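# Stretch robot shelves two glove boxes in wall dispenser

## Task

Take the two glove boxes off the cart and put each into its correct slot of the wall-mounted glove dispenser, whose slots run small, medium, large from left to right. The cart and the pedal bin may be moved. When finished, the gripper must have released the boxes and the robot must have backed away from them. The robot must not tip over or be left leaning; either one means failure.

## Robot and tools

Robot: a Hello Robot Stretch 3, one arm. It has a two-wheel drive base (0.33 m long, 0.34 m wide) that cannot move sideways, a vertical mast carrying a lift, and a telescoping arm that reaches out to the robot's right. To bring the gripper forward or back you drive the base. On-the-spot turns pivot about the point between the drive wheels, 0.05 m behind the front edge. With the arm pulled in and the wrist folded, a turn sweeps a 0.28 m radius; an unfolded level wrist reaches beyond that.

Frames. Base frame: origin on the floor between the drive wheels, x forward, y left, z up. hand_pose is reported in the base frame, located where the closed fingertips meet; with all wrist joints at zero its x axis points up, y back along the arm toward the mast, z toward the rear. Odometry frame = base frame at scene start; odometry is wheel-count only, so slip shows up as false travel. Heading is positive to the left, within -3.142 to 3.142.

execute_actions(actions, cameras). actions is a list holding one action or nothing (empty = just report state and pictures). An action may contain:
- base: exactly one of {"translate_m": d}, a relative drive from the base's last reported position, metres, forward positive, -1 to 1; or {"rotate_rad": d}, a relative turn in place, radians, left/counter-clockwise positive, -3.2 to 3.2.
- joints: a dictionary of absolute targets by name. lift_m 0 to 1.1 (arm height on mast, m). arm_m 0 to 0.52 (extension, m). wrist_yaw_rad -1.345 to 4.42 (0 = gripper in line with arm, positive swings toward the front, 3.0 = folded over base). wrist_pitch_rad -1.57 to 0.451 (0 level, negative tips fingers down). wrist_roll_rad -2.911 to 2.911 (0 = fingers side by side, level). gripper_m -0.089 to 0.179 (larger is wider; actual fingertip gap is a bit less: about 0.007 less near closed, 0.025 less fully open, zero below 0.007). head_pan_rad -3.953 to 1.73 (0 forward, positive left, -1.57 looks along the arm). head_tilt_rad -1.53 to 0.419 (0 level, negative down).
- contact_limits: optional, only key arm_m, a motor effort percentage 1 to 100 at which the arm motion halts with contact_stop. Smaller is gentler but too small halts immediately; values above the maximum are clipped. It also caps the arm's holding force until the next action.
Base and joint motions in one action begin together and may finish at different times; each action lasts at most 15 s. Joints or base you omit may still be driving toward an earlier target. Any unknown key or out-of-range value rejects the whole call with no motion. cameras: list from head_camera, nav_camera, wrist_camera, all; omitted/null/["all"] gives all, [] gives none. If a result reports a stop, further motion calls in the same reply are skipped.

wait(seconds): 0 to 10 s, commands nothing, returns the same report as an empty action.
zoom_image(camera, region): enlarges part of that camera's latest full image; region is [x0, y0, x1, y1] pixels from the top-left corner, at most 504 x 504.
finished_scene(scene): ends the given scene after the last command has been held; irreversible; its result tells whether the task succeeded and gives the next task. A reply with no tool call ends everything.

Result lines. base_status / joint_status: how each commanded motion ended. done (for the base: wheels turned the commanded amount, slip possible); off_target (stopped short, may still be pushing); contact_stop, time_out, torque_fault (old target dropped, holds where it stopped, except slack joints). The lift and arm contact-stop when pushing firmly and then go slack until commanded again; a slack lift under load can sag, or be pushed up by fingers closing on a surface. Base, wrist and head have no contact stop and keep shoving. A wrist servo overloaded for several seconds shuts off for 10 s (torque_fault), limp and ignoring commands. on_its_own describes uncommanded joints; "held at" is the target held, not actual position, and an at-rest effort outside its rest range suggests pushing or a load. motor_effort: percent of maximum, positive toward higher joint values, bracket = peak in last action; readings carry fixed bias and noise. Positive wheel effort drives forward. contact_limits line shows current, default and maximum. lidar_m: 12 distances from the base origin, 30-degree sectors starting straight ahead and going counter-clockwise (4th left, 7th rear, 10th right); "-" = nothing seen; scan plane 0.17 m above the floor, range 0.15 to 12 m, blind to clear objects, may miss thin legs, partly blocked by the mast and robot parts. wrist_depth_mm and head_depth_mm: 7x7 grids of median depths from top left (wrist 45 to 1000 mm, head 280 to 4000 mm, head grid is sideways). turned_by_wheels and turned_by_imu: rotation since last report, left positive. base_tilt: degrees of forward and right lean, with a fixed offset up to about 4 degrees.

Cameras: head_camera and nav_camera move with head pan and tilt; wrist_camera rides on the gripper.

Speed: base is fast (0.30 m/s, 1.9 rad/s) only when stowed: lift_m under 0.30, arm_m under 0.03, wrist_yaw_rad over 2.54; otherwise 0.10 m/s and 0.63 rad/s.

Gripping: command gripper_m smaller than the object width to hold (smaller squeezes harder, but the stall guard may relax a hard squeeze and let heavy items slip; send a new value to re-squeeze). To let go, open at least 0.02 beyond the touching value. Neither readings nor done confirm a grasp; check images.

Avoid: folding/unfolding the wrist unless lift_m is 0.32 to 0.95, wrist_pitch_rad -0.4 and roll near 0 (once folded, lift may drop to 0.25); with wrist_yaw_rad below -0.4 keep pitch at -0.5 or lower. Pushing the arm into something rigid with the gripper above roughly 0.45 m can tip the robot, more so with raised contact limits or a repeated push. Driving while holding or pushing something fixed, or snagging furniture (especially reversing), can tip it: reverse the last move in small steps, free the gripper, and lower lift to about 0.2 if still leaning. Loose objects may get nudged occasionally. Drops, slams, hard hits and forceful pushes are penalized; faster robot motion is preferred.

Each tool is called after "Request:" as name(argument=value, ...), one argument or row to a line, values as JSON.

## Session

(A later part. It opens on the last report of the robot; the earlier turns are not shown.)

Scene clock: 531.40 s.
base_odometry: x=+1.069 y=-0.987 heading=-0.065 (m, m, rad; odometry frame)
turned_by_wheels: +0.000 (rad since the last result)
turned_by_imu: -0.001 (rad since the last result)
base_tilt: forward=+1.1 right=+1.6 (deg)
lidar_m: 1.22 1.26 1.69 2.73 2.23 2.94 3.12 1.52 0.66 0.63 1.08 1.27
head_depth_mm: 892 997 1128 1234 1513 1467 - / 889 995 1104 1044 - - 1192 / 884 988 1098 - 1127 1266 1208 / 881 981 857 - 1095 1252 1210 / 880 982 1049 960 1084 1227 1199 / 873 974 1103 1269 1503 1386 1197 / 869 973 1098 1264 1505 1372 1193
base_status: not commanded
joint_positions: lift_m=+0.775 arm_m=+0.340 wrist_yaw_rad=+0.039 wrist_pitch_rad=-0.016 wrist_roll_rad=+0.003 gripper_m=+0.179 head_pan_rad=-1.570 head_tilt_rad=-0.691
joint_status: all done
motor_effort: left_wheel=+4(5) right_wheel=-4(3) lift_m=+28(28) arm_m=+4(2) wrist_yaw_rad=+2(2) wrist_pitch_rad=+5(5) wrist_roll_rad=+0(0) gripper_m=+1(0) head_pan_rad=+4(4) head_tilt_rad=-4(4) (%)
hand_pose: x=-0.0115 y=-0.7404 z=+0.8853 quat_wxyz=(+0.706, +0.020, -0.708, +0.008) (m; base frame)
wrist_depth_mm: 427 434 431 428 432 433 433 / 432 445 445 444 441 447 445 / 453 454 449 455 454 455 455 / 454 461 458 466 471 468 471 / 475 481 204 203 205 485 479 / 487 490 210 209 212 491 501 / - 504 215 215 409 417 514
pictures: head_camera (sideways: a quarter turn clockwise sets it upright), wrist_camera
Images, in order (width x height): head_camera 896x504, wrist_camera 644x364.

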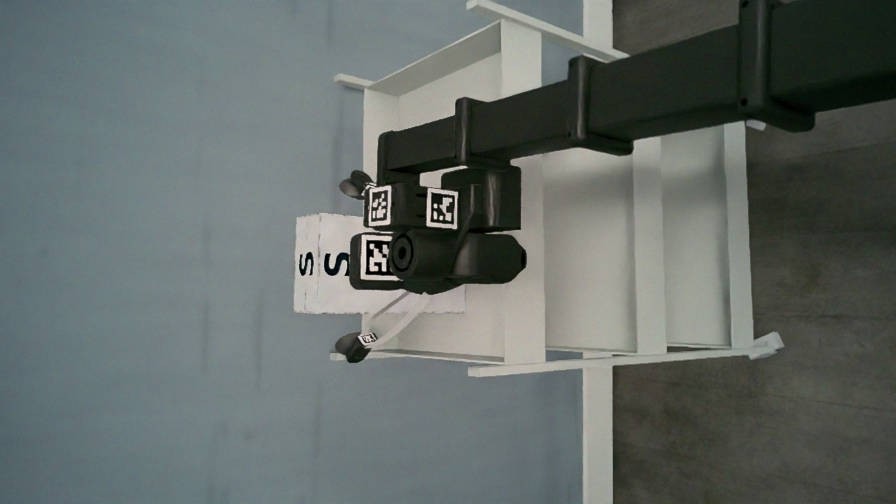

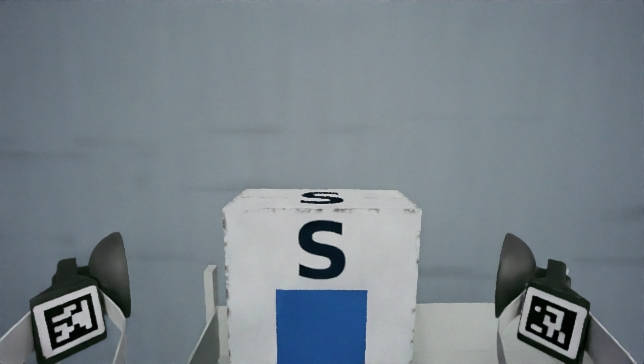

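Request:
execute_actions(
  actions=[
    {"joints": {"arm_m": 0.44}},
  ],
  cameras=["head_camera", "wrist_camera"],
)

Scene clock: 542.70 s.
base_odometry: x=+1.069 y=-0.987 heading=-0.065 (m, m, rad; odometry frame)
turned_by_wheels: +0.000 (rad since the last result)
turned_by_imu: -0.001 (rad since the last result)
base_tilt: forward=+1.1 right=+1.6 (deg)
lidar_m: 1.22 1.26 1.69 2.73 2.24 2.95 3.12 1.52 0.67 0.63 1.08 1.27
head_depth_mm: 892 998 1138 1231 1517 1470 - / 889 992 1107 1037 - - 1195 / 886 986 1080 952 1102 1262 1216 / 880 988 1056 939 1093 1258 1205 / 877 983 1052 947 1082 1225 1201 / 876 975 1103 1271 1504 1382 1200 / 872 973 1095 1270 1488 1378 1190
base_status: not commanded
joint_positions: lift_m=+0.775 arm_m=+0.440 wrist_yaw_rad=+0.039 wrist_pitch_rad=-0.016 wrist_roll_rad=+0.003 gripper_m=+0.179 head_pan_rad=-1.570 head_tilt_rad=-0.691
joint_status: all done
motor_effort: left_wheel=+4(5) right_wheel=-3(4) lift_m=+27(27) arm_m=+4(5) wrist_yaw_rad=+1(1) wrist_pitch_rad=+5(5) wrist_roll_rad=+0(0) gripper_m=+0(0) head_pan_rad=+4(4) head_tilt_rad=-4(3) (%)
hand_pose: x=-0.0115 y=-0.8403 z=+0.8853 quat_wxyz=(+0.706, +0.020, -0.708, +0.008) (m; base frame)
wrist_depth_mm: 332 333 333 334 337 339 337 / 341 340 342 343 347 347 349 / 353 350 354 352 354 354 358 / 358 362 364 357 365 365 370 / 365 373 152 152 153 370 378 / 377 104 104 104 104 105 390 / - 106 106 106 107 107 312
pictures: head_camera (sideways: a quarter turn clockwise sets it upright), wrist_camera
Images, in order (width x height): head_camera 896x504, wrist_camera 644x364.

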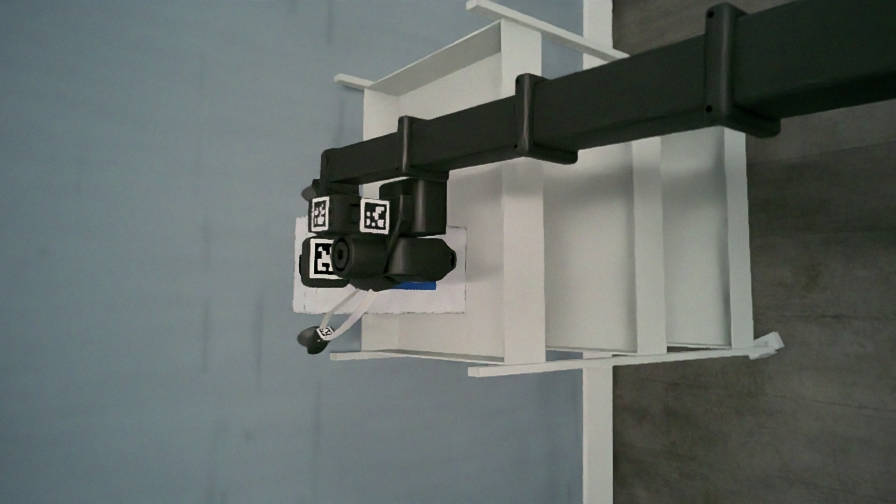

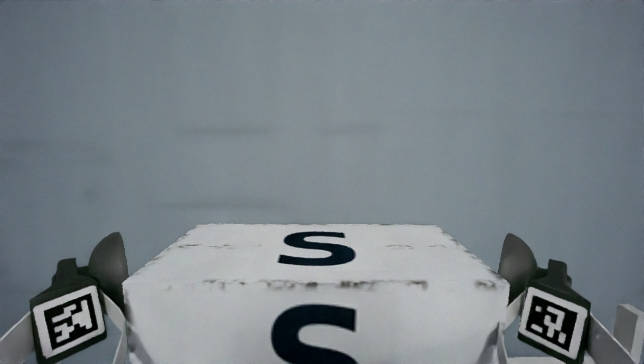

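Square and centred. Close and lift.

Request:
execute_actions(
  actions=[
    {"joints": {"gripper_m": 0.08}},
  ],
  cameras=["wrist_camera"],
)

Request:
execute_actions(
  actions=[
    {"joints": {"lift_m": 0.86}},
  ],
  cameras=["head_camera", "wrist_camera"],
)

Scene clock: 549.03 s.
base_odometry: x=+1.069 y=-0.987 heading=-0.065 (m, m, rad; odometry frame)
turned_by_wheels: +0.000 (rad since the last result)
turned_by_imu: -0.001 (rad since the last result)
base_tilt: forward=+1.1 right=+1.6 (deg)
lidar_m: 1.22 1.26 1.69 2.73 2.24 2.95 3.11 1.52 0.67 0.62 1.08 1.28
head_depth_mm: 892 997 1135 1227 1524 1469 - / 889 992 1106 1039 - - 1195 / 886 991 1085 951 1099 1266 1213 / 882 982 1058 941 1096 1254 1205 / 879 982 1062 954 1089 1218 1202 / 872 977 1104 1267 1494 1386 1196 / 872 970 1100 1263 1495 1377 1190
base_status: not commanded
joint_positions: lift_m=+0.775 arm_m=+0.440 wrist_yaw_rad=+0.038 wrist_pitch_rad=-0.016 wrist_roll_rad=+0.003 gripper_m=+0.081 head_pan_rad=-1.570 head_tilt_rad=-0.691
joint_status: all done
motor_effort: left_wheel=+3(5) right_wheel=-2(3) lift_m=+28(28) arm_m=+4(4) wrist_yaw_rad=+1(1) wrist_pitch_rad=+5(5) wrist_roll_rad=+0(0) gripper_m=-22(96) head_pan_rad=+4(3) head_tilt_rad=-3(3) (%)
hand_pose: x=-0.0117 y=-0.8404 z=+0.8853 quat_wxyz=(+0.706, +0.020, -0.708, +0.007) (m; base frame)
wrist_depth_mm: 332 336 338 339 336 339 342 / 341 342 342 344 346 345 344 / 349 351 351 353 356 356 354 / 360 362 361 364 366 362 366 / 370 367 144 144 145 374 381 / 383 123 123 123 124 385 386 / 393 397 124 125 126 314 400
pictures: wrist_camera
Images, in order (width x height): wrist_camera 644x364.

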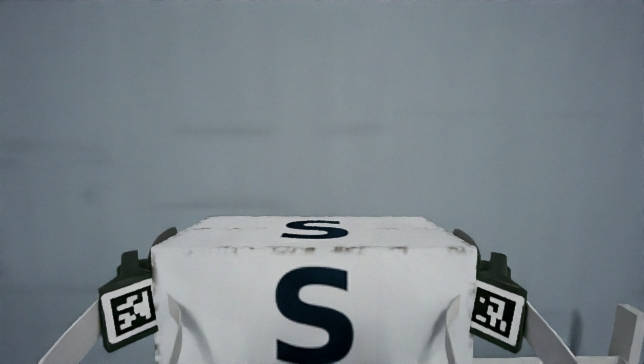

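Scene clock: 550.63 s.
base_odometry: x=+1.069 y=-0.987 heading=-0.065 (m, m, rad; odometry frame)
turned_by_wheels: +0.000 (rad since the last result)
turned_by_imu: +0.000 (rad since the last result)
base_tilt: forward=+1.1 right=+1.6 (deg)
lidar_m: 1.22 1.25 1.69 2.73 2.24 2.94 3.12 1.53 0.67 0.63 1.08 1.27
head_depth_mm: 890 998 1132 1258 - - 1199 / 888 990 1087 - 1109 1272 1220 / 883 967 - 1013 1105 1264 1215 / 879 968 - 941 1097 1257 1205 / 879 972 1044 965 1082 1221 1198 / 874 973 1105 1269 1499 1381 1192 / 871 970 1099 1265 1493 1375 1186
base_status: not commanded
joint_positions: lift_m=+0.860 arm_m=+0.440 wrist_yaw_rad=+0.038 wrist_pitch_rad=-0.065 wrist_roll_rad=+0.003 gripper_m=+0.084 head_pan_rad=-1.570 head_tilt_rad=-0.691
joint_status: all done
motor_effort: left_wheel=+3(4) right_wheel=-2(2) lift_m=+31(29) arm_m=+3(3) wrist_yaw_rad=+1(2) wrist_pitch_rad=+19(20) wrist_roll_rad=+0(0) gripper_m=-20(21) head_pan_rad=+4(4) head_tilt_rad=-3(4) (%)
hand_pose: x=-0.0117 y=-0.8387 z=+0.9578 quat_wxyz=(+0.706, +0.037, -0.707, -0.010) (m; base frame)
wrist_depth_mm: 325 323 326 327 332 330 331 / 335 335 340 340 340 340 343 / 348 350 352 349 351 356 355 / 359 364 364 366 364 367 369 / 378 372 148 148 149 380 381 / 388 124 123 124 125 395 392 / 405 410 125 125 126 415 409
pictures: head_camera (sideways: a quarter turn clockwise sets it upright), wrist_camera
Images, in order (width x height): head_camera 896x504, wrist_camera 644x364.

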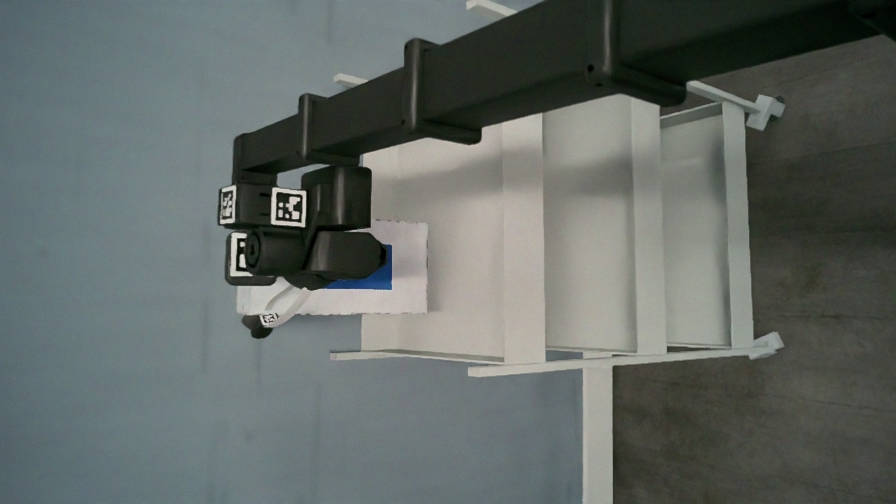

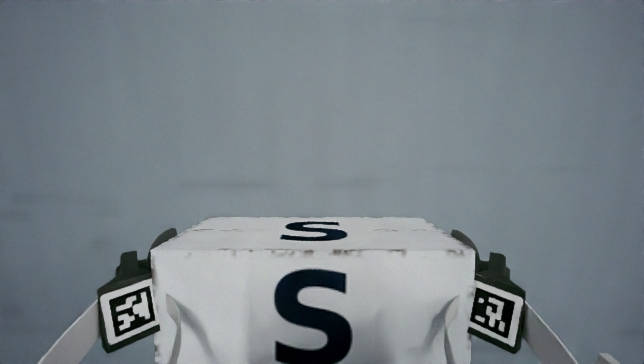

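Request:
execute_actions(
  actions=[
    {"joints": {"lift_m": 1.0, "arm_m": 0.0, "wrist_yaw_rad": 0.0, "wrist_pitch_rad": 0.17}},
  ],
  cameras=["wrist_camera"],
)

Request:
execute_actions(
  actions=[
    {"base": {"rotate_rad": 0.823}, "joints": {"head_pan_rad": -0.9, "head_tilt_rad": -0.5}},
  ],
  cameras=["head_camera"],
)

Request:
execute_actions(
  actions=[
    {"base": {"translate_m": 0.806}, "joints": {"head_pan_rad": -1.0, "head_tilt_rad": -0.6}},
  ],
  cameras=["head_camera", "nav_camera"],
)

Scene clock: 572.13 s.
base_odometry: x=+1.069 y=-0.987 heading=-0.065 (m, m, rad; odometry frame)
turned_by_wheels: +0.000 (rad since the last result)
turned_by_imu: -0.001 (rad since the last result)
base_tilt: forward=+1.1 right=+1.6 (deg)
lidar_m: 1.22 1.26 1.69 2.73 2.23 2.94 3.12 1.52 0.66 0.63 1.08 1.27
head_depth_mm: 894 1002 1089 - - - - / 889 976 1104 - - - 1197 / 885 953 - - - - 1187 / 883 936 - - - - 1185 / 879 949 359 429 1064 1228 1201 / 874 976 1114 1269 1506 1385 1193 / 873 972 1101 1267 1491 1379 1189
base_status: not commanded
joint_positions: lift_m=+1.000 arm_m=+0.000 wrist_yaw_rad=+0.000 wrist_pitch_rad=+0.101 wrist_roll_rad=+0.003 gripper_m=+0.084 head_pan_rad=-1.570 head_tilt_rad=-0.691
joint_status: wrist_pitch_rad off_target (ended at +0.101, target +0.170); the others done
motor_effort: left_wheel=+5(5) right_wheel=-3(5) lift_m=+31(34) arm_m=-3(5) wrist_yaw_rad=+0(4) wrist_pitch_rad=+20(25) wrist_roll_rad=+0(0) gripper_m=-20(19) head_pan_rad=+4(4) head_tilt_rad=-3(3) (%)
hand_pose: x=-0.0214 y=-0.4026 z=+1.1404 quat_wxyz=(+0.705, -0.035, -0.707, +0.036) (m; base frame)
wrist_depth_mm: 773 772 791 795 815 816 848 / 761 772 776 805 814 816 846 / 765 785 805 809 817 838 847 / 790 784 790 804 843 833 852 / 777 786 151 150 153 843 844 / 781 124 124 124 124 848 862 / 805 791 124 125 125 875 902
pictures: wrist_camera
Images, in order (width x height): wrist_camera 644x364.

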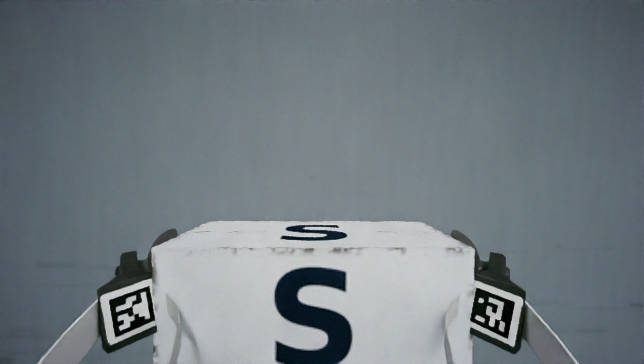

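Scene clock: 574.40 s.
base_odometry: x=+1.069 y=-0.987 heading=+0.758 (m, m, rad; odometry frame)
turned_by_wheels: +0.823 (rad since the last result)
turned_by_imu: +0.830 (rad since the last result)
base_tilt: forward=+1.1 right=+1.6 (deg)
lidar_m: 1.42 2.52 2.23 2.48 3.13 2.05 0.72 0.63 0.63 1.22 1.22 1.22
head_depth_mm: 1064 1163 1277 1418 1591 1650 1358 / 1053 1145 1258 1391 1561 1636 1349 / 1035 1127 1240 1365 1532 1620 1342 / 1024 1114 1225 1349 1506 1618 1336 / 1011 1098 1204 1322 1480 1576 1325 / 997 1085 1187 1302 1441 1551 1322 / 991 1069 1168 1267 1422 1535 1317
base_status: done
joint_positions: lift_m=+1.000 arm_m=+0.000 wrist_yaw_rad=+0.000 wrist_pitch_rad=+0.101 wrist_roll_rad=+0.003 gripper_m=+0.084 head_pan_rad=-0.907 head_tilt_rad=-0.507
joint_status: all done
motor_effort: left_wheel=-4(9) right_wheel=+6(13) lift_m=+31(31) arm_m=-3(2) wrist_yaw_rad=+0(1) wrist_pitch_rad=+20(20) wrist_roll_rad=+0(0) gripper_m=-19(19) head_pan_rad=+4(37) head_tilt_rad=+3(14) (%)
hand_pose: x=-0.0214 y=-0.4026 z=+1.1404 quat_wxyz=(+0.705, -0.035, -0.707, +0.036) (m; base frame)
wrist_depth_mm: 814 955 - - 915 749 649 / 815 952 - - 944 763 662 / 824 984 - - 935 783 667 / 811 970 - - 945 791 648 / 831 982 151 151 152 758 645 / 824 123 123 124 124 736 658 / 816 925 124 125 125 749 674
pictures: head_camera (sideways: a quarter turn clockwise sets it upright)
Images, in order (width x height): head_camera 896x504.

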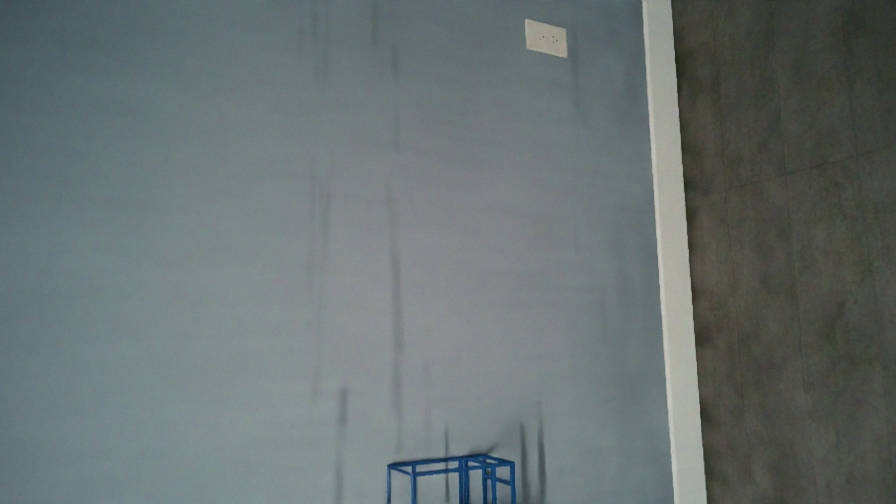

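Scene clock: 583.53 s.
base_odometry: x=+1.655 y=-0.433 heading=+0.758 (m, m, rad; odometry frame)
turned_by_wheels: +0.000 (rad since the last result)
turned_by_imu: +0.001 (rad since the last result)
base_tilt: forward=+1.1 right=+1.6 (deg)
lidar_m: 0.77 1.36 2.15 1.98 3.22 3.19 1.40 1.29 1.28 0.75 0.65 0.66
head_depth_mm: 575 637 716 815 938 1108 1266 / 563 623 696 788 907 1081 1241 / 550 607 678 763 787 1039 1213 / 540 594 661 744 718 1002 1189 / 528 581 646 726 787 916 1144 / 518 569 630 705 801 927 1105 / 508 556 614 688 762 888 1063
base_status: done
joint_positions: lift_m=+1.000 arm_m=+0.000 wrist_yaw_rad=+0.000 wrist_pitch_rad=+0.101 wrist_roll_rad=+0.003 gripper_m=+0.084 head_pan_rad=-0.993 head_tilt_rad=-0.592
joint_status: all done
motor_effort: left_wheel=-5(6) right_wheel=+6(13) lift_m=+31(31) arm_m=-3(3) wrist_yaw_rad=+0(0) wrist_pitch_rad=+20(20) wrist_roll_rad=+0(0) gripper_m=-19(18) head_pan_rad=-3(13) head_tilt_rad=-3(11) (%)
hand_pose: x=-0.0214 y=-0.4026 z=+1.1404 quat_wxyz=(+0.705, -0.035, -0.707, +0.036) (m; base frame)
wrist_depth_mm: 377 440 532 693 952 - - / 375 442 547 713 990 - - / 378 444 555 706 979 - - / 389 453 553 727 - - - / 380 439 150 151 152 - - / 387 123 124 124 125 - - / 373 436 124 125 126 - -
pictures: head_camera (sideways: a quarter turn clockwise sets it upright), nav_camera (sideways: a quarter turn counterclockwise sets it upright)
Images, in order (width x height): head_camera 896x504, nav_camera 672x504.

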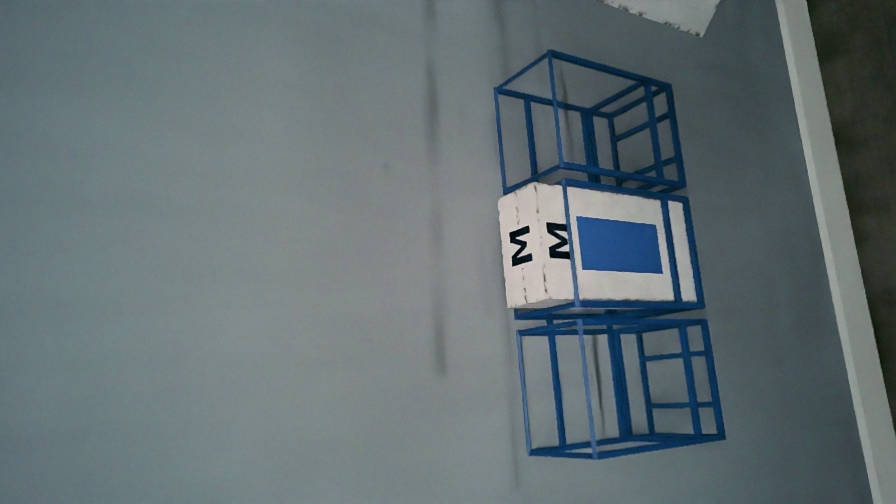

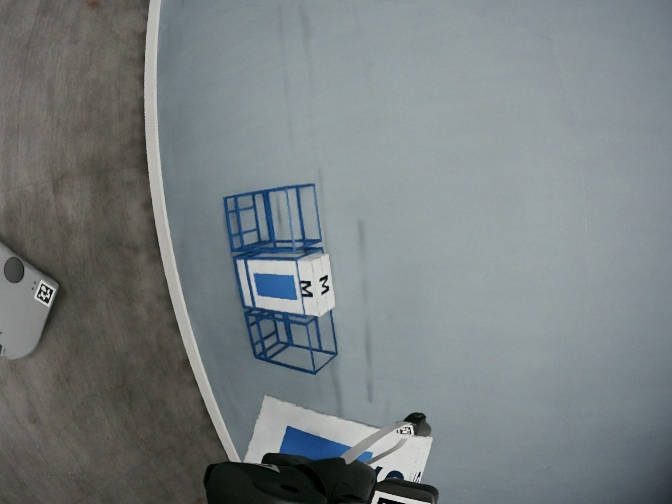

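Request:
execute_actions(
  actions=[
    {"base": {"rotate_rad": 0.814}, "joints": {"head_pan_rad": -1.563, "head_tilt_rad": -0.85}},
  ],
  cameras=["head_camera", "wrist_camera"],
)

Scene clock: 592.20 s.
base_odometry: x=+1.655 y=-0.433 heading=+1.571 (m, m, rad; odometry frame)
turned_by_wheels: +0.814 (rad since the last result)
turned_by_imu: +0.820 (rad since the last result)
base_tilt: forward=+1.1 right=+1.6 (deg)
lidar_m: 2.15 1.98 2.30 3.65 2.21 1.29 1.63 0.89 0.67 0.66 0.69 0.97
head_depth_mm: 549 - - - - - 1165 / 532 - - - - 1293 1159 / 530 - - - - 1280 1154 / 530 - - - - 1293 1145 / 541 345 425 881 1150 1290 1138 / 563 646 756 915 1157 1281 1134 / 566 649 762 921 1173 1269 1130
base_status: done
joint_positions: lift_m=+1.000 arm_m=+0.000 wrist_yaw_rad=+0.000 wrist_pitch_rad=+0.101 wrist_roll_rad=+0.003 gripper_m=+0.084 head_pan_rad=-1.556 head_tilt_rad=-0.839
joint_status: all done
motor_effort: left_wheel=-5(11) right_wheel=+6(15) lift_m=+31(31) arm_m=-3(2) wrist_yaw_rad=+0(0) wrist_pitch_rad=+20(20) wrist_roll_rad=+0(0) gripper_m=-19(19) head_pan_rad=-3(35) head_tilt_rad=-4(20) (%)
hand_pose: x=-0.0214 y=-0.4026 z=+1.1404 quat_wxyz=(+0.705, -0.035, -0.707, +0.036) (m; base frame)
wrist_depth_mm: 412 409 404 402 400 398 391 / 409 408 406 405 404 400 396 / 416 415 406 409 406 408 404 / 421 421 410 412 403 399 403 / 423 416 151 151 153 405 409 / 428 123 123 124 124 415 414 / 428 433 125 125 125 418 411
pictures: head_camera (sideways: a quarter turn clockwise sets it upright), wrist_camera
Images, in order (width x height): head_camera 896x504, wrist_camera 644x364.

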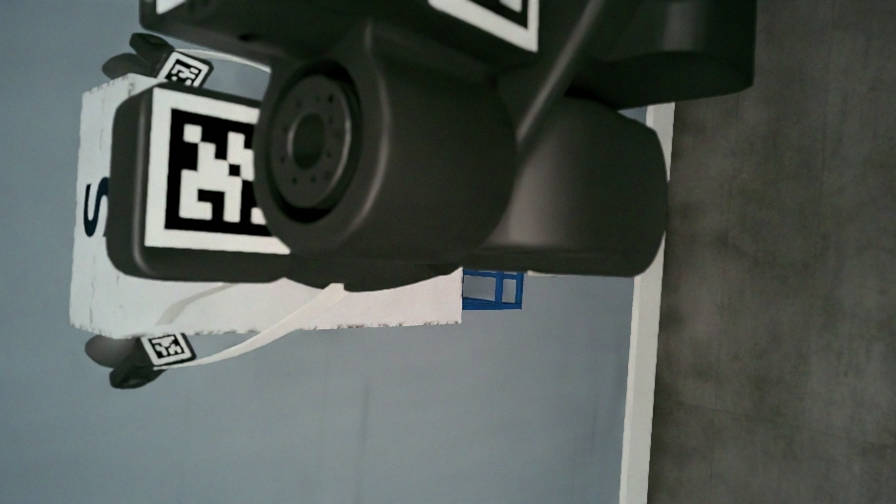

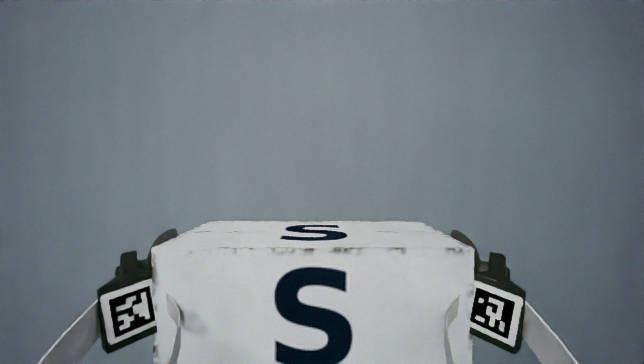

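Request:
execute_actions(
  actions=[
    {"base": {"rotate_rad": -0.037}, "joints": {"arm_m": 0.195, "lift_m": 0.94}},
  ],
  cameras=["head_camera", "wrist_camera"],
)

Request:
zoom_image(
  camera="head_camera",
  region=[280, 140, 560, 360],
)

Scene clock: 603.43 s.
base_odometry: x=+1.655 y=-0.433 heading=+1.534 (m, m, rad; odometry frame)
turned_by_wheels: -0.037 (rad since the last result)
turned_by_imu: -0.038 (rad since the last result)
base_tilt: forward=+1.1 right=+1.6 (deg)
lidar_m: 2.15 1.98 2.21 3.67 2.29 1.29 1.63 0.92 0.68 0.66 0.68 0.94
head_depth_mm: 554 - - 892 1131 1299 1166 / 546 - - 751 1131 1301 1157 / 536 - - 774 1135 1302 1150 / 536 - - 878 1138 1294 1146 / 542 639 730 876 1142 1293 1138 / 557 640 750 909 1143 1281 1133 / 558 640 751 906 1146 1278 1130
base_status: done
joint_positions: lift_m=+0.940 arm_m=+0.195 wrist_yaw_rad=+0.000 wrist_pitch_rad=+0.101 wrist_roll_rad=+0.003 gripper_m=+0.084 head_pan_rad=-1.556 head_tilt_rad=-0.839
joint_status: all done
motor_effort: left_wheel=+0(4) right_wheel=+0(4) lift_m=+27(25) arm_m=+3(6) wrist_yaw_rad=+0(1) wrist_pitch_rad=+20(20) wrist_roll_rad=+0(0) gripper_m=-20(19) head_pan_rad=-3(3) head_tilt_rad=-4(4) (%)
hand_pose: x=-0.0215 y=-0.5971 z=+1.0806 quat_wxyz=(+0.705, -0.036, -0.707, +0.035) (m; base frame)
wrist_depth_mm: 207 208 210 209 212 211 214 / 208 210 210 213 212 212 215 / 210 212 214 214 215 215 216 / 213 215 215 216 218 217 218 / 215 214 150 151 152 220 219 / 215 124 124 124 124 222 223 / 219 220 124 124 125 222 225
pictures: head_camera (sideways: a quarter turn clockwise sets it upright), wrist_camera
Images, in order (width x height): head_camera 896x504, wrist_camera 644x364.

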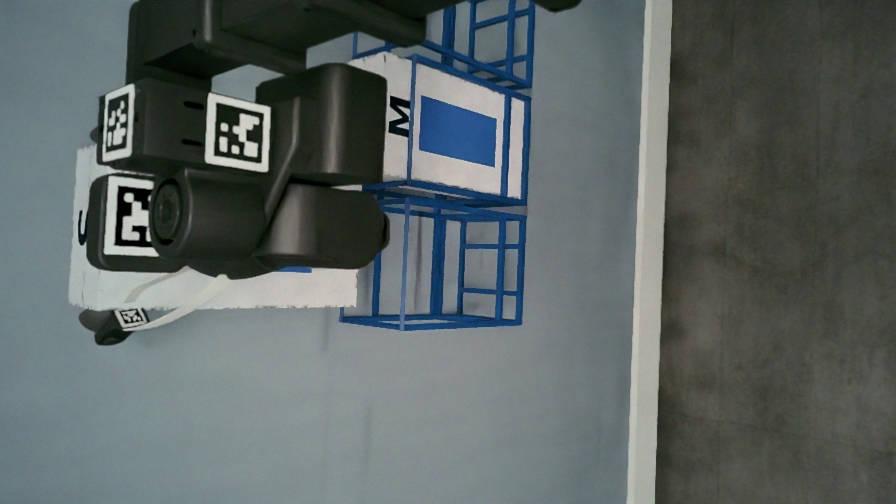

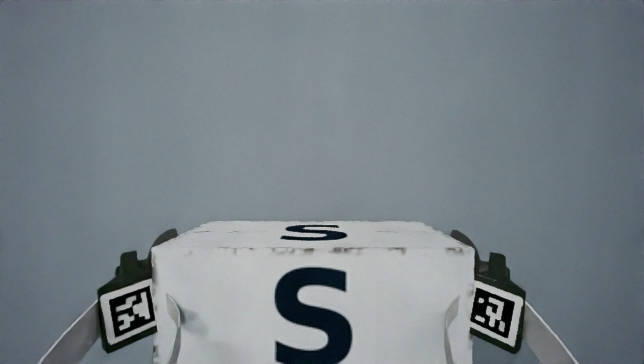

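Region (280, 140, 560, 360) of head_camera's 896x504 image, scaled by 1.800, with more detail than that image has; it fills the top 396 rows of this view, and the rest is white.

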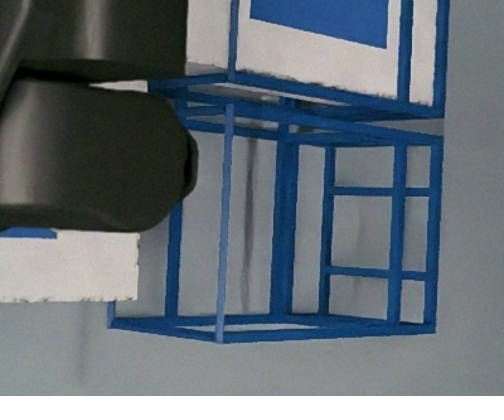

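Request:
execute_actions(
  actions=[
    {"base": {"translate_m": 0.017}, "joints": {"arm_m": 0.206, "lift_m": 0.89}},
  ],
  cameras=["head_camera", "wrist_camera"],
)

Request:
zoom_image(
  camera="head_camera",
  region=[280, 140, 560, 360],
)

Scene clock: 619.87 s.
base_odometry: x=+1.656 y=-0.416 heading=+1.534 (m, m, rad; odometry frame)
turned_by_wheels: +0.000 (rad since the last result)
turned_by_imu: -0.001 (rad since the last result)
base_tilt: forward=+1.2 right=+1.6 (deg)
lidar_m: 2.13 1.97 2.18 3.66 2.31 1.31 1.65 0.92 0.68 0.65 0.68 0.94
head_depth_mm: 556 622 - - 1127 1314 1161 / 556 621 - 772 1133 1299 1158 / 556 551 - 817 1137 1306 1149 / 556 564 - 902 1137 1292 1145 / 557 632 729 879 1146 1284 1140 / 558 639 750 907 1141 1284 1130 / 560 640 750 906 1147 1276 1130
base_status: done
joint_positions: lift_m=+0.890 arm_m=+0.206 wrist_yaw_rad=+0.000 wrist_pitch_rad=+0.101 wrist_roll_rad=+0.003 gripper_m=+0.084 head_pan_rad=-1.556 head_tilt_rad=-0.839
joint_status: all done
motor_effort: left_wheel=+3(7) right_wheel=+0(10) lift_m=+27(28) arm_m=+3(3) wrist_yaw_rad=+0(0) wrist_pitch_rad=+20(20) wrist_roll_rad=+0(0) gripper_m=-19(19) head_pan_rad=-3(3) head_tilt_rad=-4(4) (%)
hand_pose: x=-0.0215 y=-0.6081 z=+1.0306 quat_wxyz=(+0.705, -0.035, -0.707, +0.035) (m; base frame)
wrist_depth_mm: 196 197 198 198 200 202 203 / 199 201 200 201 203 203 203 / 200 202 202 203 204 205 206 / 201 203 204 205 205 206 207 / 202 204 151 150 152 210 208 / 206 123 124 124 124 210 212 / 206 208 124 125 125 211 214
pictures: head_camera (sideways: a quarter turn clockwise sets it upright), wrist_camera
Images, in order (width x height): head_camera 896x504, wrist_camera 644x364.

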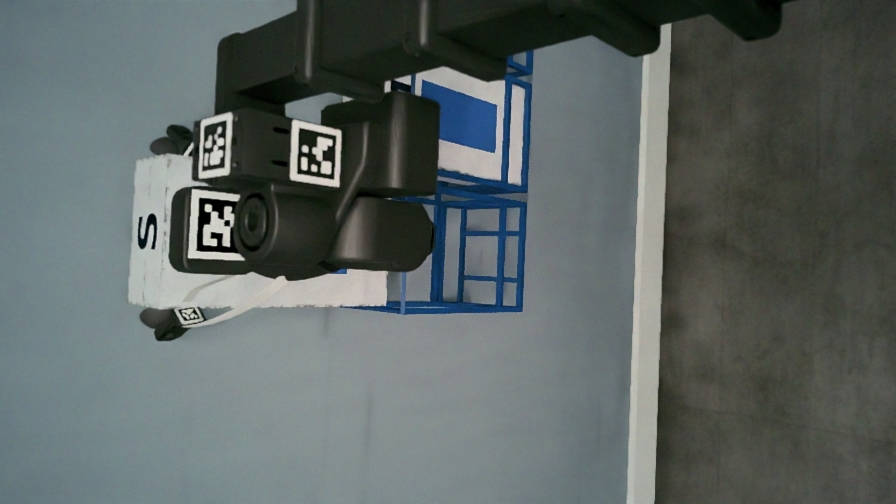

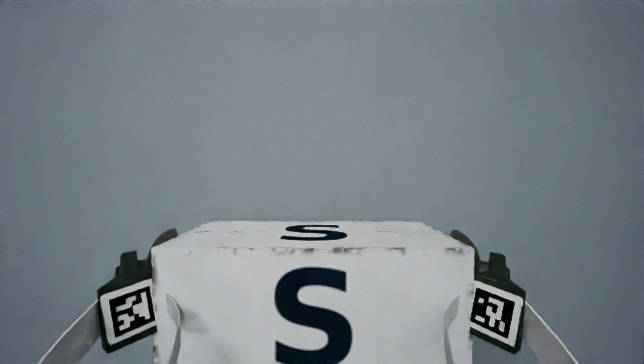

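Region (280, 140, 560, 360) of head_camera's 896x504 image, scaled by 1.800, with more detail than that image has; it fills the top 396 rows of this view, and the rest is white.

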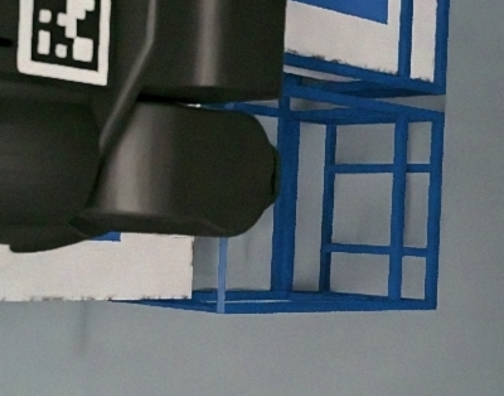

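Request:
execute_actions(
  actions=[],
)

Scene clock: 636.40 s.
base_odometry: x=+1.656 y=-0.416 heading=+1.534 (m, m, rad; odometry frame)
turned_by_wheels: +0.000 (rad since the last result)
turned_by_imu: -0.001 (rad since the last result)
base_tilt: forward=+1.1 right=+1.6 (deg)
lidar_m: 2.13 1.97 2.18 3.67 2.31 1.31 1.65 0.92 0.68 0.65 0.68 0.94
head_depth_mm: 554 621 - - 1131 1319 1157 / 555 621 - 773 1129 1303 1158 / 556 553 - 816 1139 1305 1155 / 557 564 - 902 1136 1292 1147 / 556 633 729 876 1138 1287 1135 / 558 640 751 902 1143 1286 1133 / 559 641 749 906 1145 1276 1131
base_status: done
joint_positions: lift_m=+0.890 arm_m=+0.206 wrist_yaw_rad=+0.000 wrist_pitch_rad=+0.101 wrist_roll_rad=+0.003 gripper_m=+0.084 head_pan_rad=-1.556 head_tilt_rad=-0.839
joint_status: all done
motor_effort: left_wheel=+1(7) right_wheel=+0(10) lift_m=+27(28) arm_m=+4(3) wrist_yaw_rad=-1(0) wrist_pitch_rad=+20(20) wrist_roll_rad=+0(0) gripper_m=-18(19) head_pan_rad=-3(3) head_tilt_rad=-4(4) (%)
hand_pose: x=-0.0215 y=-0.6081 z=+1.0306 quat_wxyz=(+0.705, -0.035, -0.707, +0.035) (m; base frame)
wrist_depth_mm: 196 198 197 199 200 200 203 / 199 198 201 201 202 203 205 / 200 201 202 203 205 205 206 / 202 202 204 206 205 207 206 / 203 203 151 151 152 208 210 / 204 123 123 124 124 210 211 / 206 207 124 125 125 212 212
pictures: head_camera (sideways: a quarter turn clockwise sets it upright), nav_camera (sideways: a quarter turn counterclockwise sets it upright), wrist_camera
Images, in order (width x height): head_camera 896x504, nav_camera 672x504, wrist_camera 644x364.

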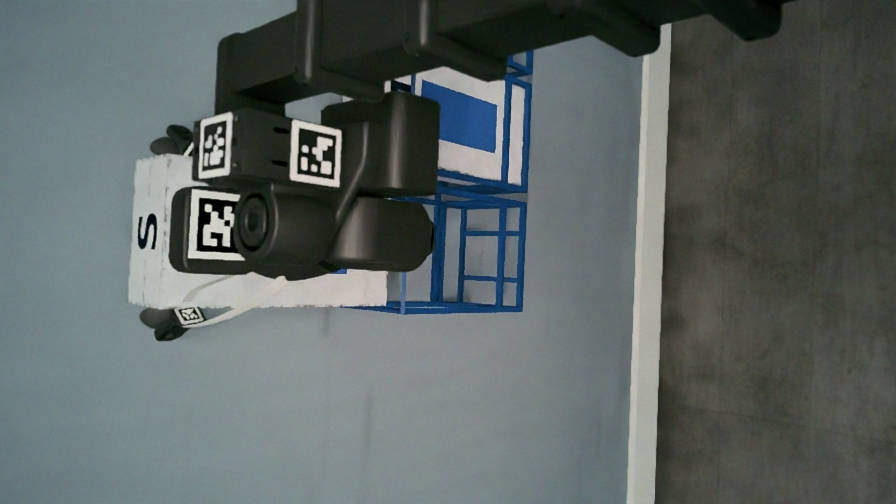

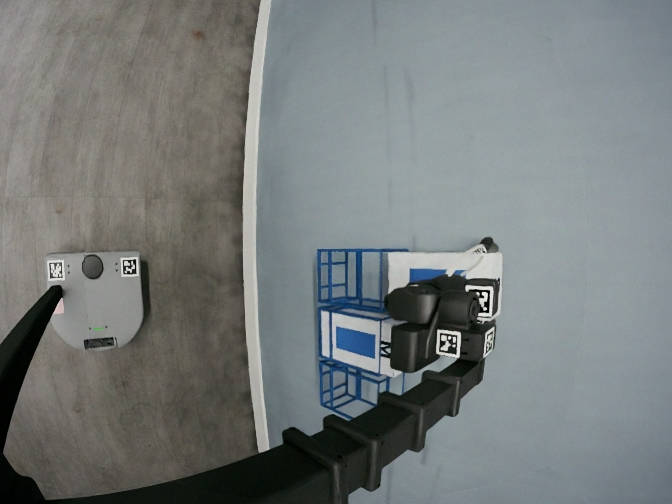

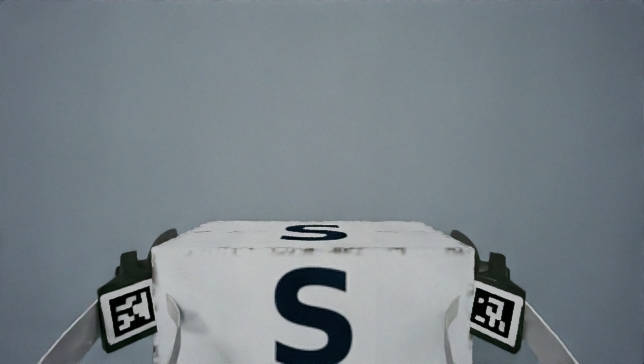

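Request:
execute_actions(
  actions=[
    {"base": {"translate_m": -0.004}},
  ],
  cameras=["head_camera"],
)

Request:
zoom_image(
  camera="head_camera",
  region=[280, 140, 560, 360],
)

Scene clock: 641.53 s.
base_odometry: x=+1.655 y=-0.420 heading=+1.535 (m, m, rad; odometry frame)
turned_by_wheels: +0.000 (rad since the last result)
turned_by_imu: -0.001 (rad since the last result)
base_tilt: forward=+1.1 right=+1.6 (deg)
lidar_m: 2.14 1.96 2.19 3.66 2.30 1.30 1.64 0.92 0.68 0.65 0.68 0.94
head_depth_mm: 555 622 - - 1129 1315 1163 / 555 622 - 772 1133 1300 1158 / 556 551 - 818 1133 1306 1152 / 557 563 - 901 1139 1296 1144 / 557 632 730 876 1141 1283 1142 / 558 640 749 903 1140 1280 1135 / 559 639 749 909 1148 1272 1126
base_status: done
joint_positions: lift_m=+0.890 arm_m=+0.206 wrist_yaw_rad=+0.000 wrist_pitch_rad=+0.101 wrist_roll_rad=+0.003 gripper_m=+0.084 head_pan_rad=-1.556 head_tilt_rad=-0.839
joint_status: not commanded
motor_effort: left_wheel=+1(5) right_wheel=+0(6) lift_m=+27(27) arm_m=+3(3) wrist_yaw_rad=+1(0) wrist_pitch_rad=+20(20) wrist_roll_rad=+0(0) gripper_m=-20(19) head_pan_rad=-3(3) head_tilt_rad=-4(4) (%)
hand_pose: x=-0.0215 y=-0.6081 z=+1.0306 quat_wxyz=(+0.705, -0.035, -0.707, +0.035) (m; base frame)
wrist_depth_mm: 197 198 198 199 201 201 202 / 198 200 199 201 203 202 205 / 200 201 201 202 203 205 206 / 202 202 204 205 205 207 207 / 202 204 151 151 152 208 209 / 205 123 124 124 125 209 211 / 206 209 124 124 125 212 213
pictures: head_camera (sideways: a quarter turn clockwise sets it upright)
Images, in order (width x height): head_camera 896x504.

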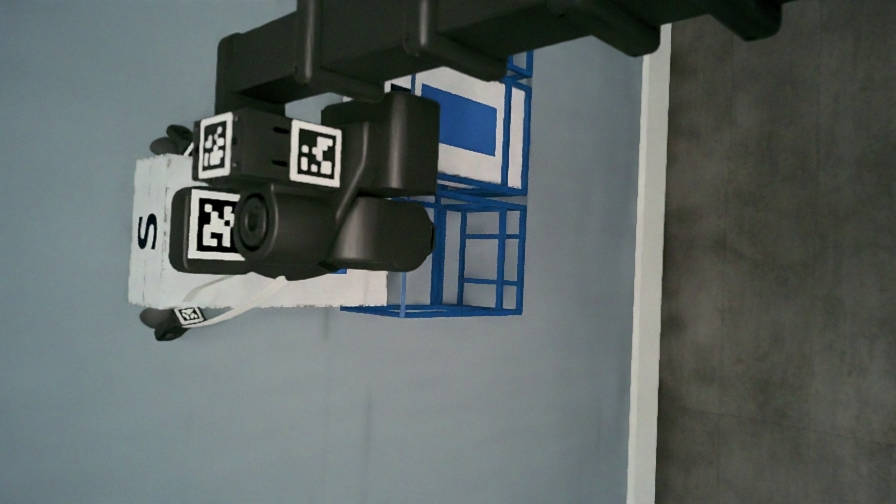

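Region (280, 140, 560, 360) of head_camera's 896x504 image, scaled by 1.800, with more detail than that image has; it fills the top 396 rows of this view, and the rest is white.

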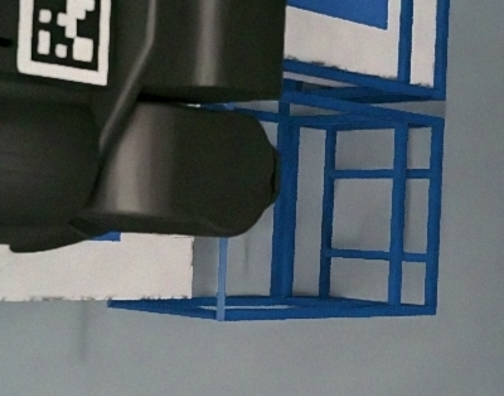

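Request:
execute_actions(
  actions=[
    {"joints": {"lift_m": 0.855}},
  ],
  cameras=["head_camera", "wrist_camera"],
)

Request:
zoom_image(
  camera="head_camera",
  region=[280, 140, 560, 360],
)

Scene clock: 651.20 s.
base_odometry: x=+1.655 y=-0.420 heading=+1.535 (m, m, rad; odometry frame)
turned_by_wheels: +0.000 (rad since the last result)
turned_by_imu: -0.001 (rad since the last result)
base_tilt: forward=+1.1 right=+1.6 (deg)
lidar_m: 2.14 1.97 2.19 3.67 2.31 1.31 1.64 0.92 0.68 0.65 0.68 0.94
head_depth_mm: 554 634 723 - - - 1144 / 555 635 - 798 1129 1301 1157 / 556 599 - 823 1135 1301 1151 / 555 596 - 887 1142 1304 1147 / 558 612 729 877 1137 1288 1143 / 559 638 748 903 1146 1282 1132 / 558 640 751 907 1145 1274 1124
base_status: not commanded
joint_positions: lift_m=+0.855 arm_m=+0.206 wrist_yaw_rad=+0.003 wrist_pitch_rad=+0.106 wrist_roll_rad=+0.005 gripper_m=+0.084 head_pan_rad=-1.556 head_tilt_rad=-0.839
joint_status: all done
motor_effort: left_wheel=+3(2) right_wheel=-2(2) lift_m=+27(27) arm_m=+3(3) wrist_yaw_rad=-2(2) wrist_pitch_rad=+19(20) wrist_roll_rad=-1(2) gripper_m=-20(20) head_pan_rad=-3(3) head_tilt_rad=-4(4) (%)
hand_pose: x=-0.0207 y=-0.6081 z=+0.9967 quat_wxyz=(+0.705, -0.036, -0.708, +0.038) (m; base frame)
wrist_depth_mm: 198 198 199 200 201 201 203 / 199 201 201 202 203 202 204 / 201 201 203 203 205 204 205 / 203 203 204 206 205 208 207 / 203 205 150 150 153 207 211 / 205 123 123 124 124 209 210 / 208 207 124 125 126 212 211
pictures: head_camera (sideways: a quarter turn clockwise sets it upright), wrist_camera
Images, in order (width x height): head_camera 896x504, wrist_camera 644x364.

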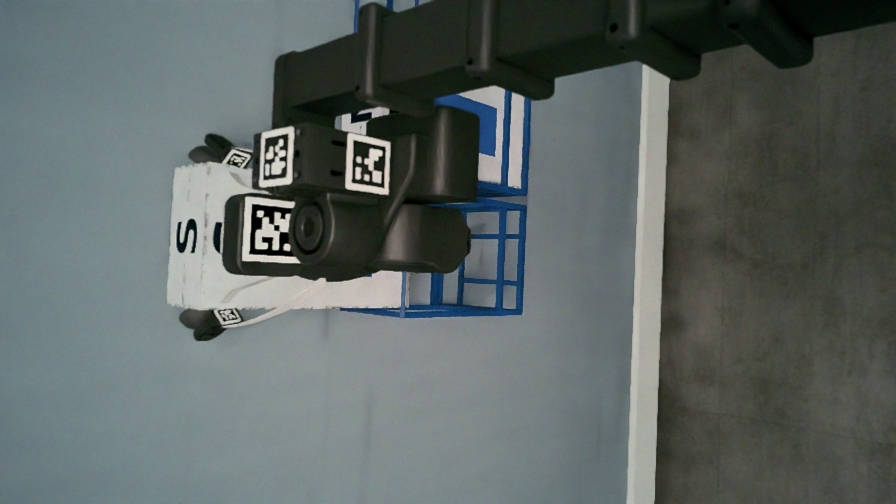

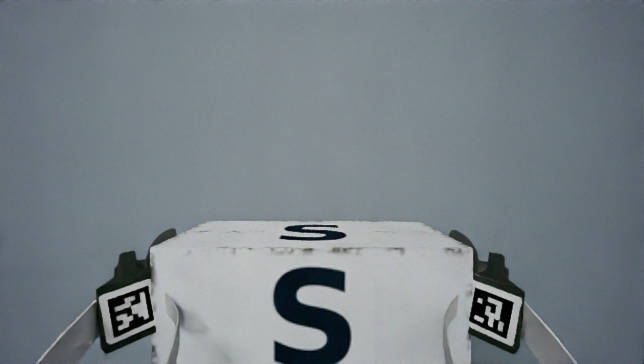

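Region (280, 140, 560, 360) of head_camera's 896x504 image, scaled by 1.800, with more detail than that image has; it fills the top 396 rows of this view, and the rest is white.

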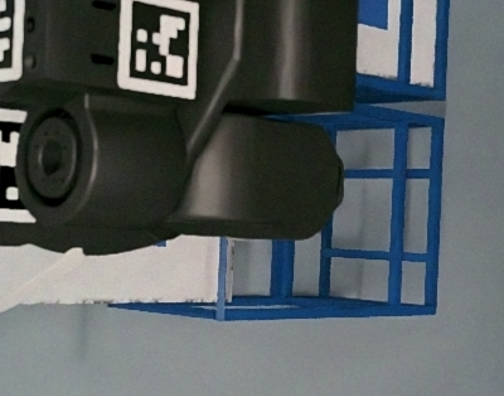

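Request:
execute_actions(
  actions=[
    {"joints": {"lift_m": 0.79}},
  ],
  cameras=["head_camera", "wrist_camera"],
)

Scene clock: 656.97 s.
base_odometry: x=+1.655 y=-0.420 heading=+1.535 (m, m, rad; odometry frame)
turned_by_wheels: +0.000 (rad since the last result)
turned_by_imu: -0.001 (rad since the last result)
base_tilt: forward=+1.1 right=+1.6 (deg)
lidar_m: 2.13 1.97 2.19 3.67 2.30 1.30 1.64 0.92 0.68 0.65 0.68 0.94
head_depth_mm: 554 635 725 870 - - - / 554 637 711 - 1131 1300 1152 / 557 637 644 - 1183 1300 1152 / 556 637 617 - 1138 1298 1145 / 557 638 745 870 1141 1291 1136 / 558 640 753 906 1148 1277 1138 / 558 641 751 906 1149 1280 1131
base_status: not commanded
joint_positions: lift_m=+0.790 arm_m=+0.206 wrist_yaw_rad=+0.003 wrist_pitch_rad=+0.105 wrist_roll_rad=+0.005 gripper_m=+0.084 head_pan_rad=-1.556 head_tilt_rad=-0.839
joint_status: all done
motor_effort: left_wheel=+2(2) right_wheel=-2(2) lift_m=+27(26) arm_m=+4(4) wrist_yaw_rad=+0(1) wrist_pitch_rad=+19(19) wrist_roll_rad=-2(1) gripper_m=-19(19) head_pan_rad=-3(3) head_tilt_rad=-4(4) (%)
hand_pose: x=-0.0207 y=-0.6081 z=+0.9316 quat_wxyz=(+0.705, -0.036, -0.708, +0.038) (m; base frame)
wrist_depth_mm: 198 198 200 200 200 202 202 / 200 199 201 201 202 202 204 / 201 201 202 203 202 204 206 / 202 203 204 204 206 206 207 / 204 204 150 150 153 207 209 / 206 123 124 124 124 209 210 / 206 207 124 125 125 211 212
pictures: head_camera (sideways: a quarter turn clockwise sets it upright), wrist_camera
Images, in order (width x height): head_camera 896x504, wrist_camera 644x364.

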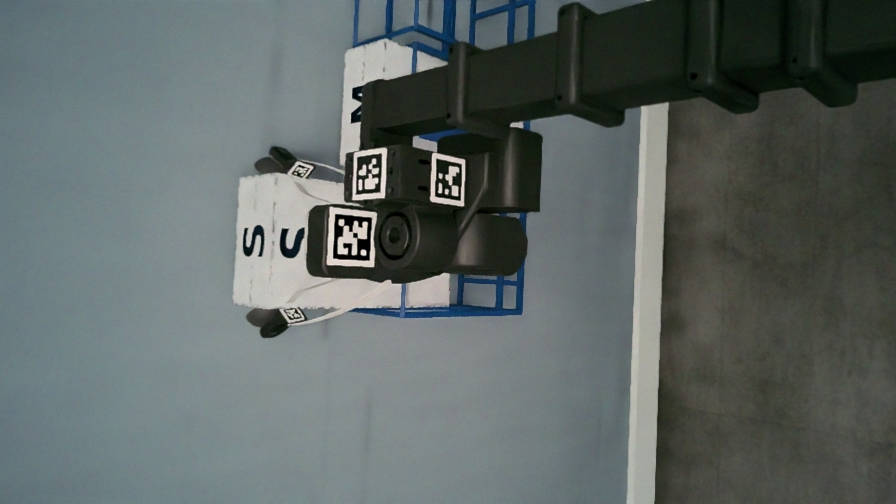

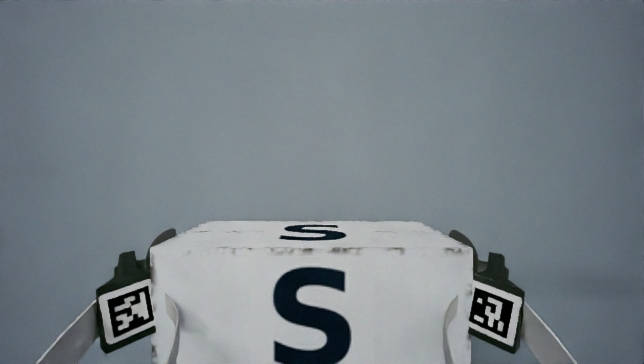

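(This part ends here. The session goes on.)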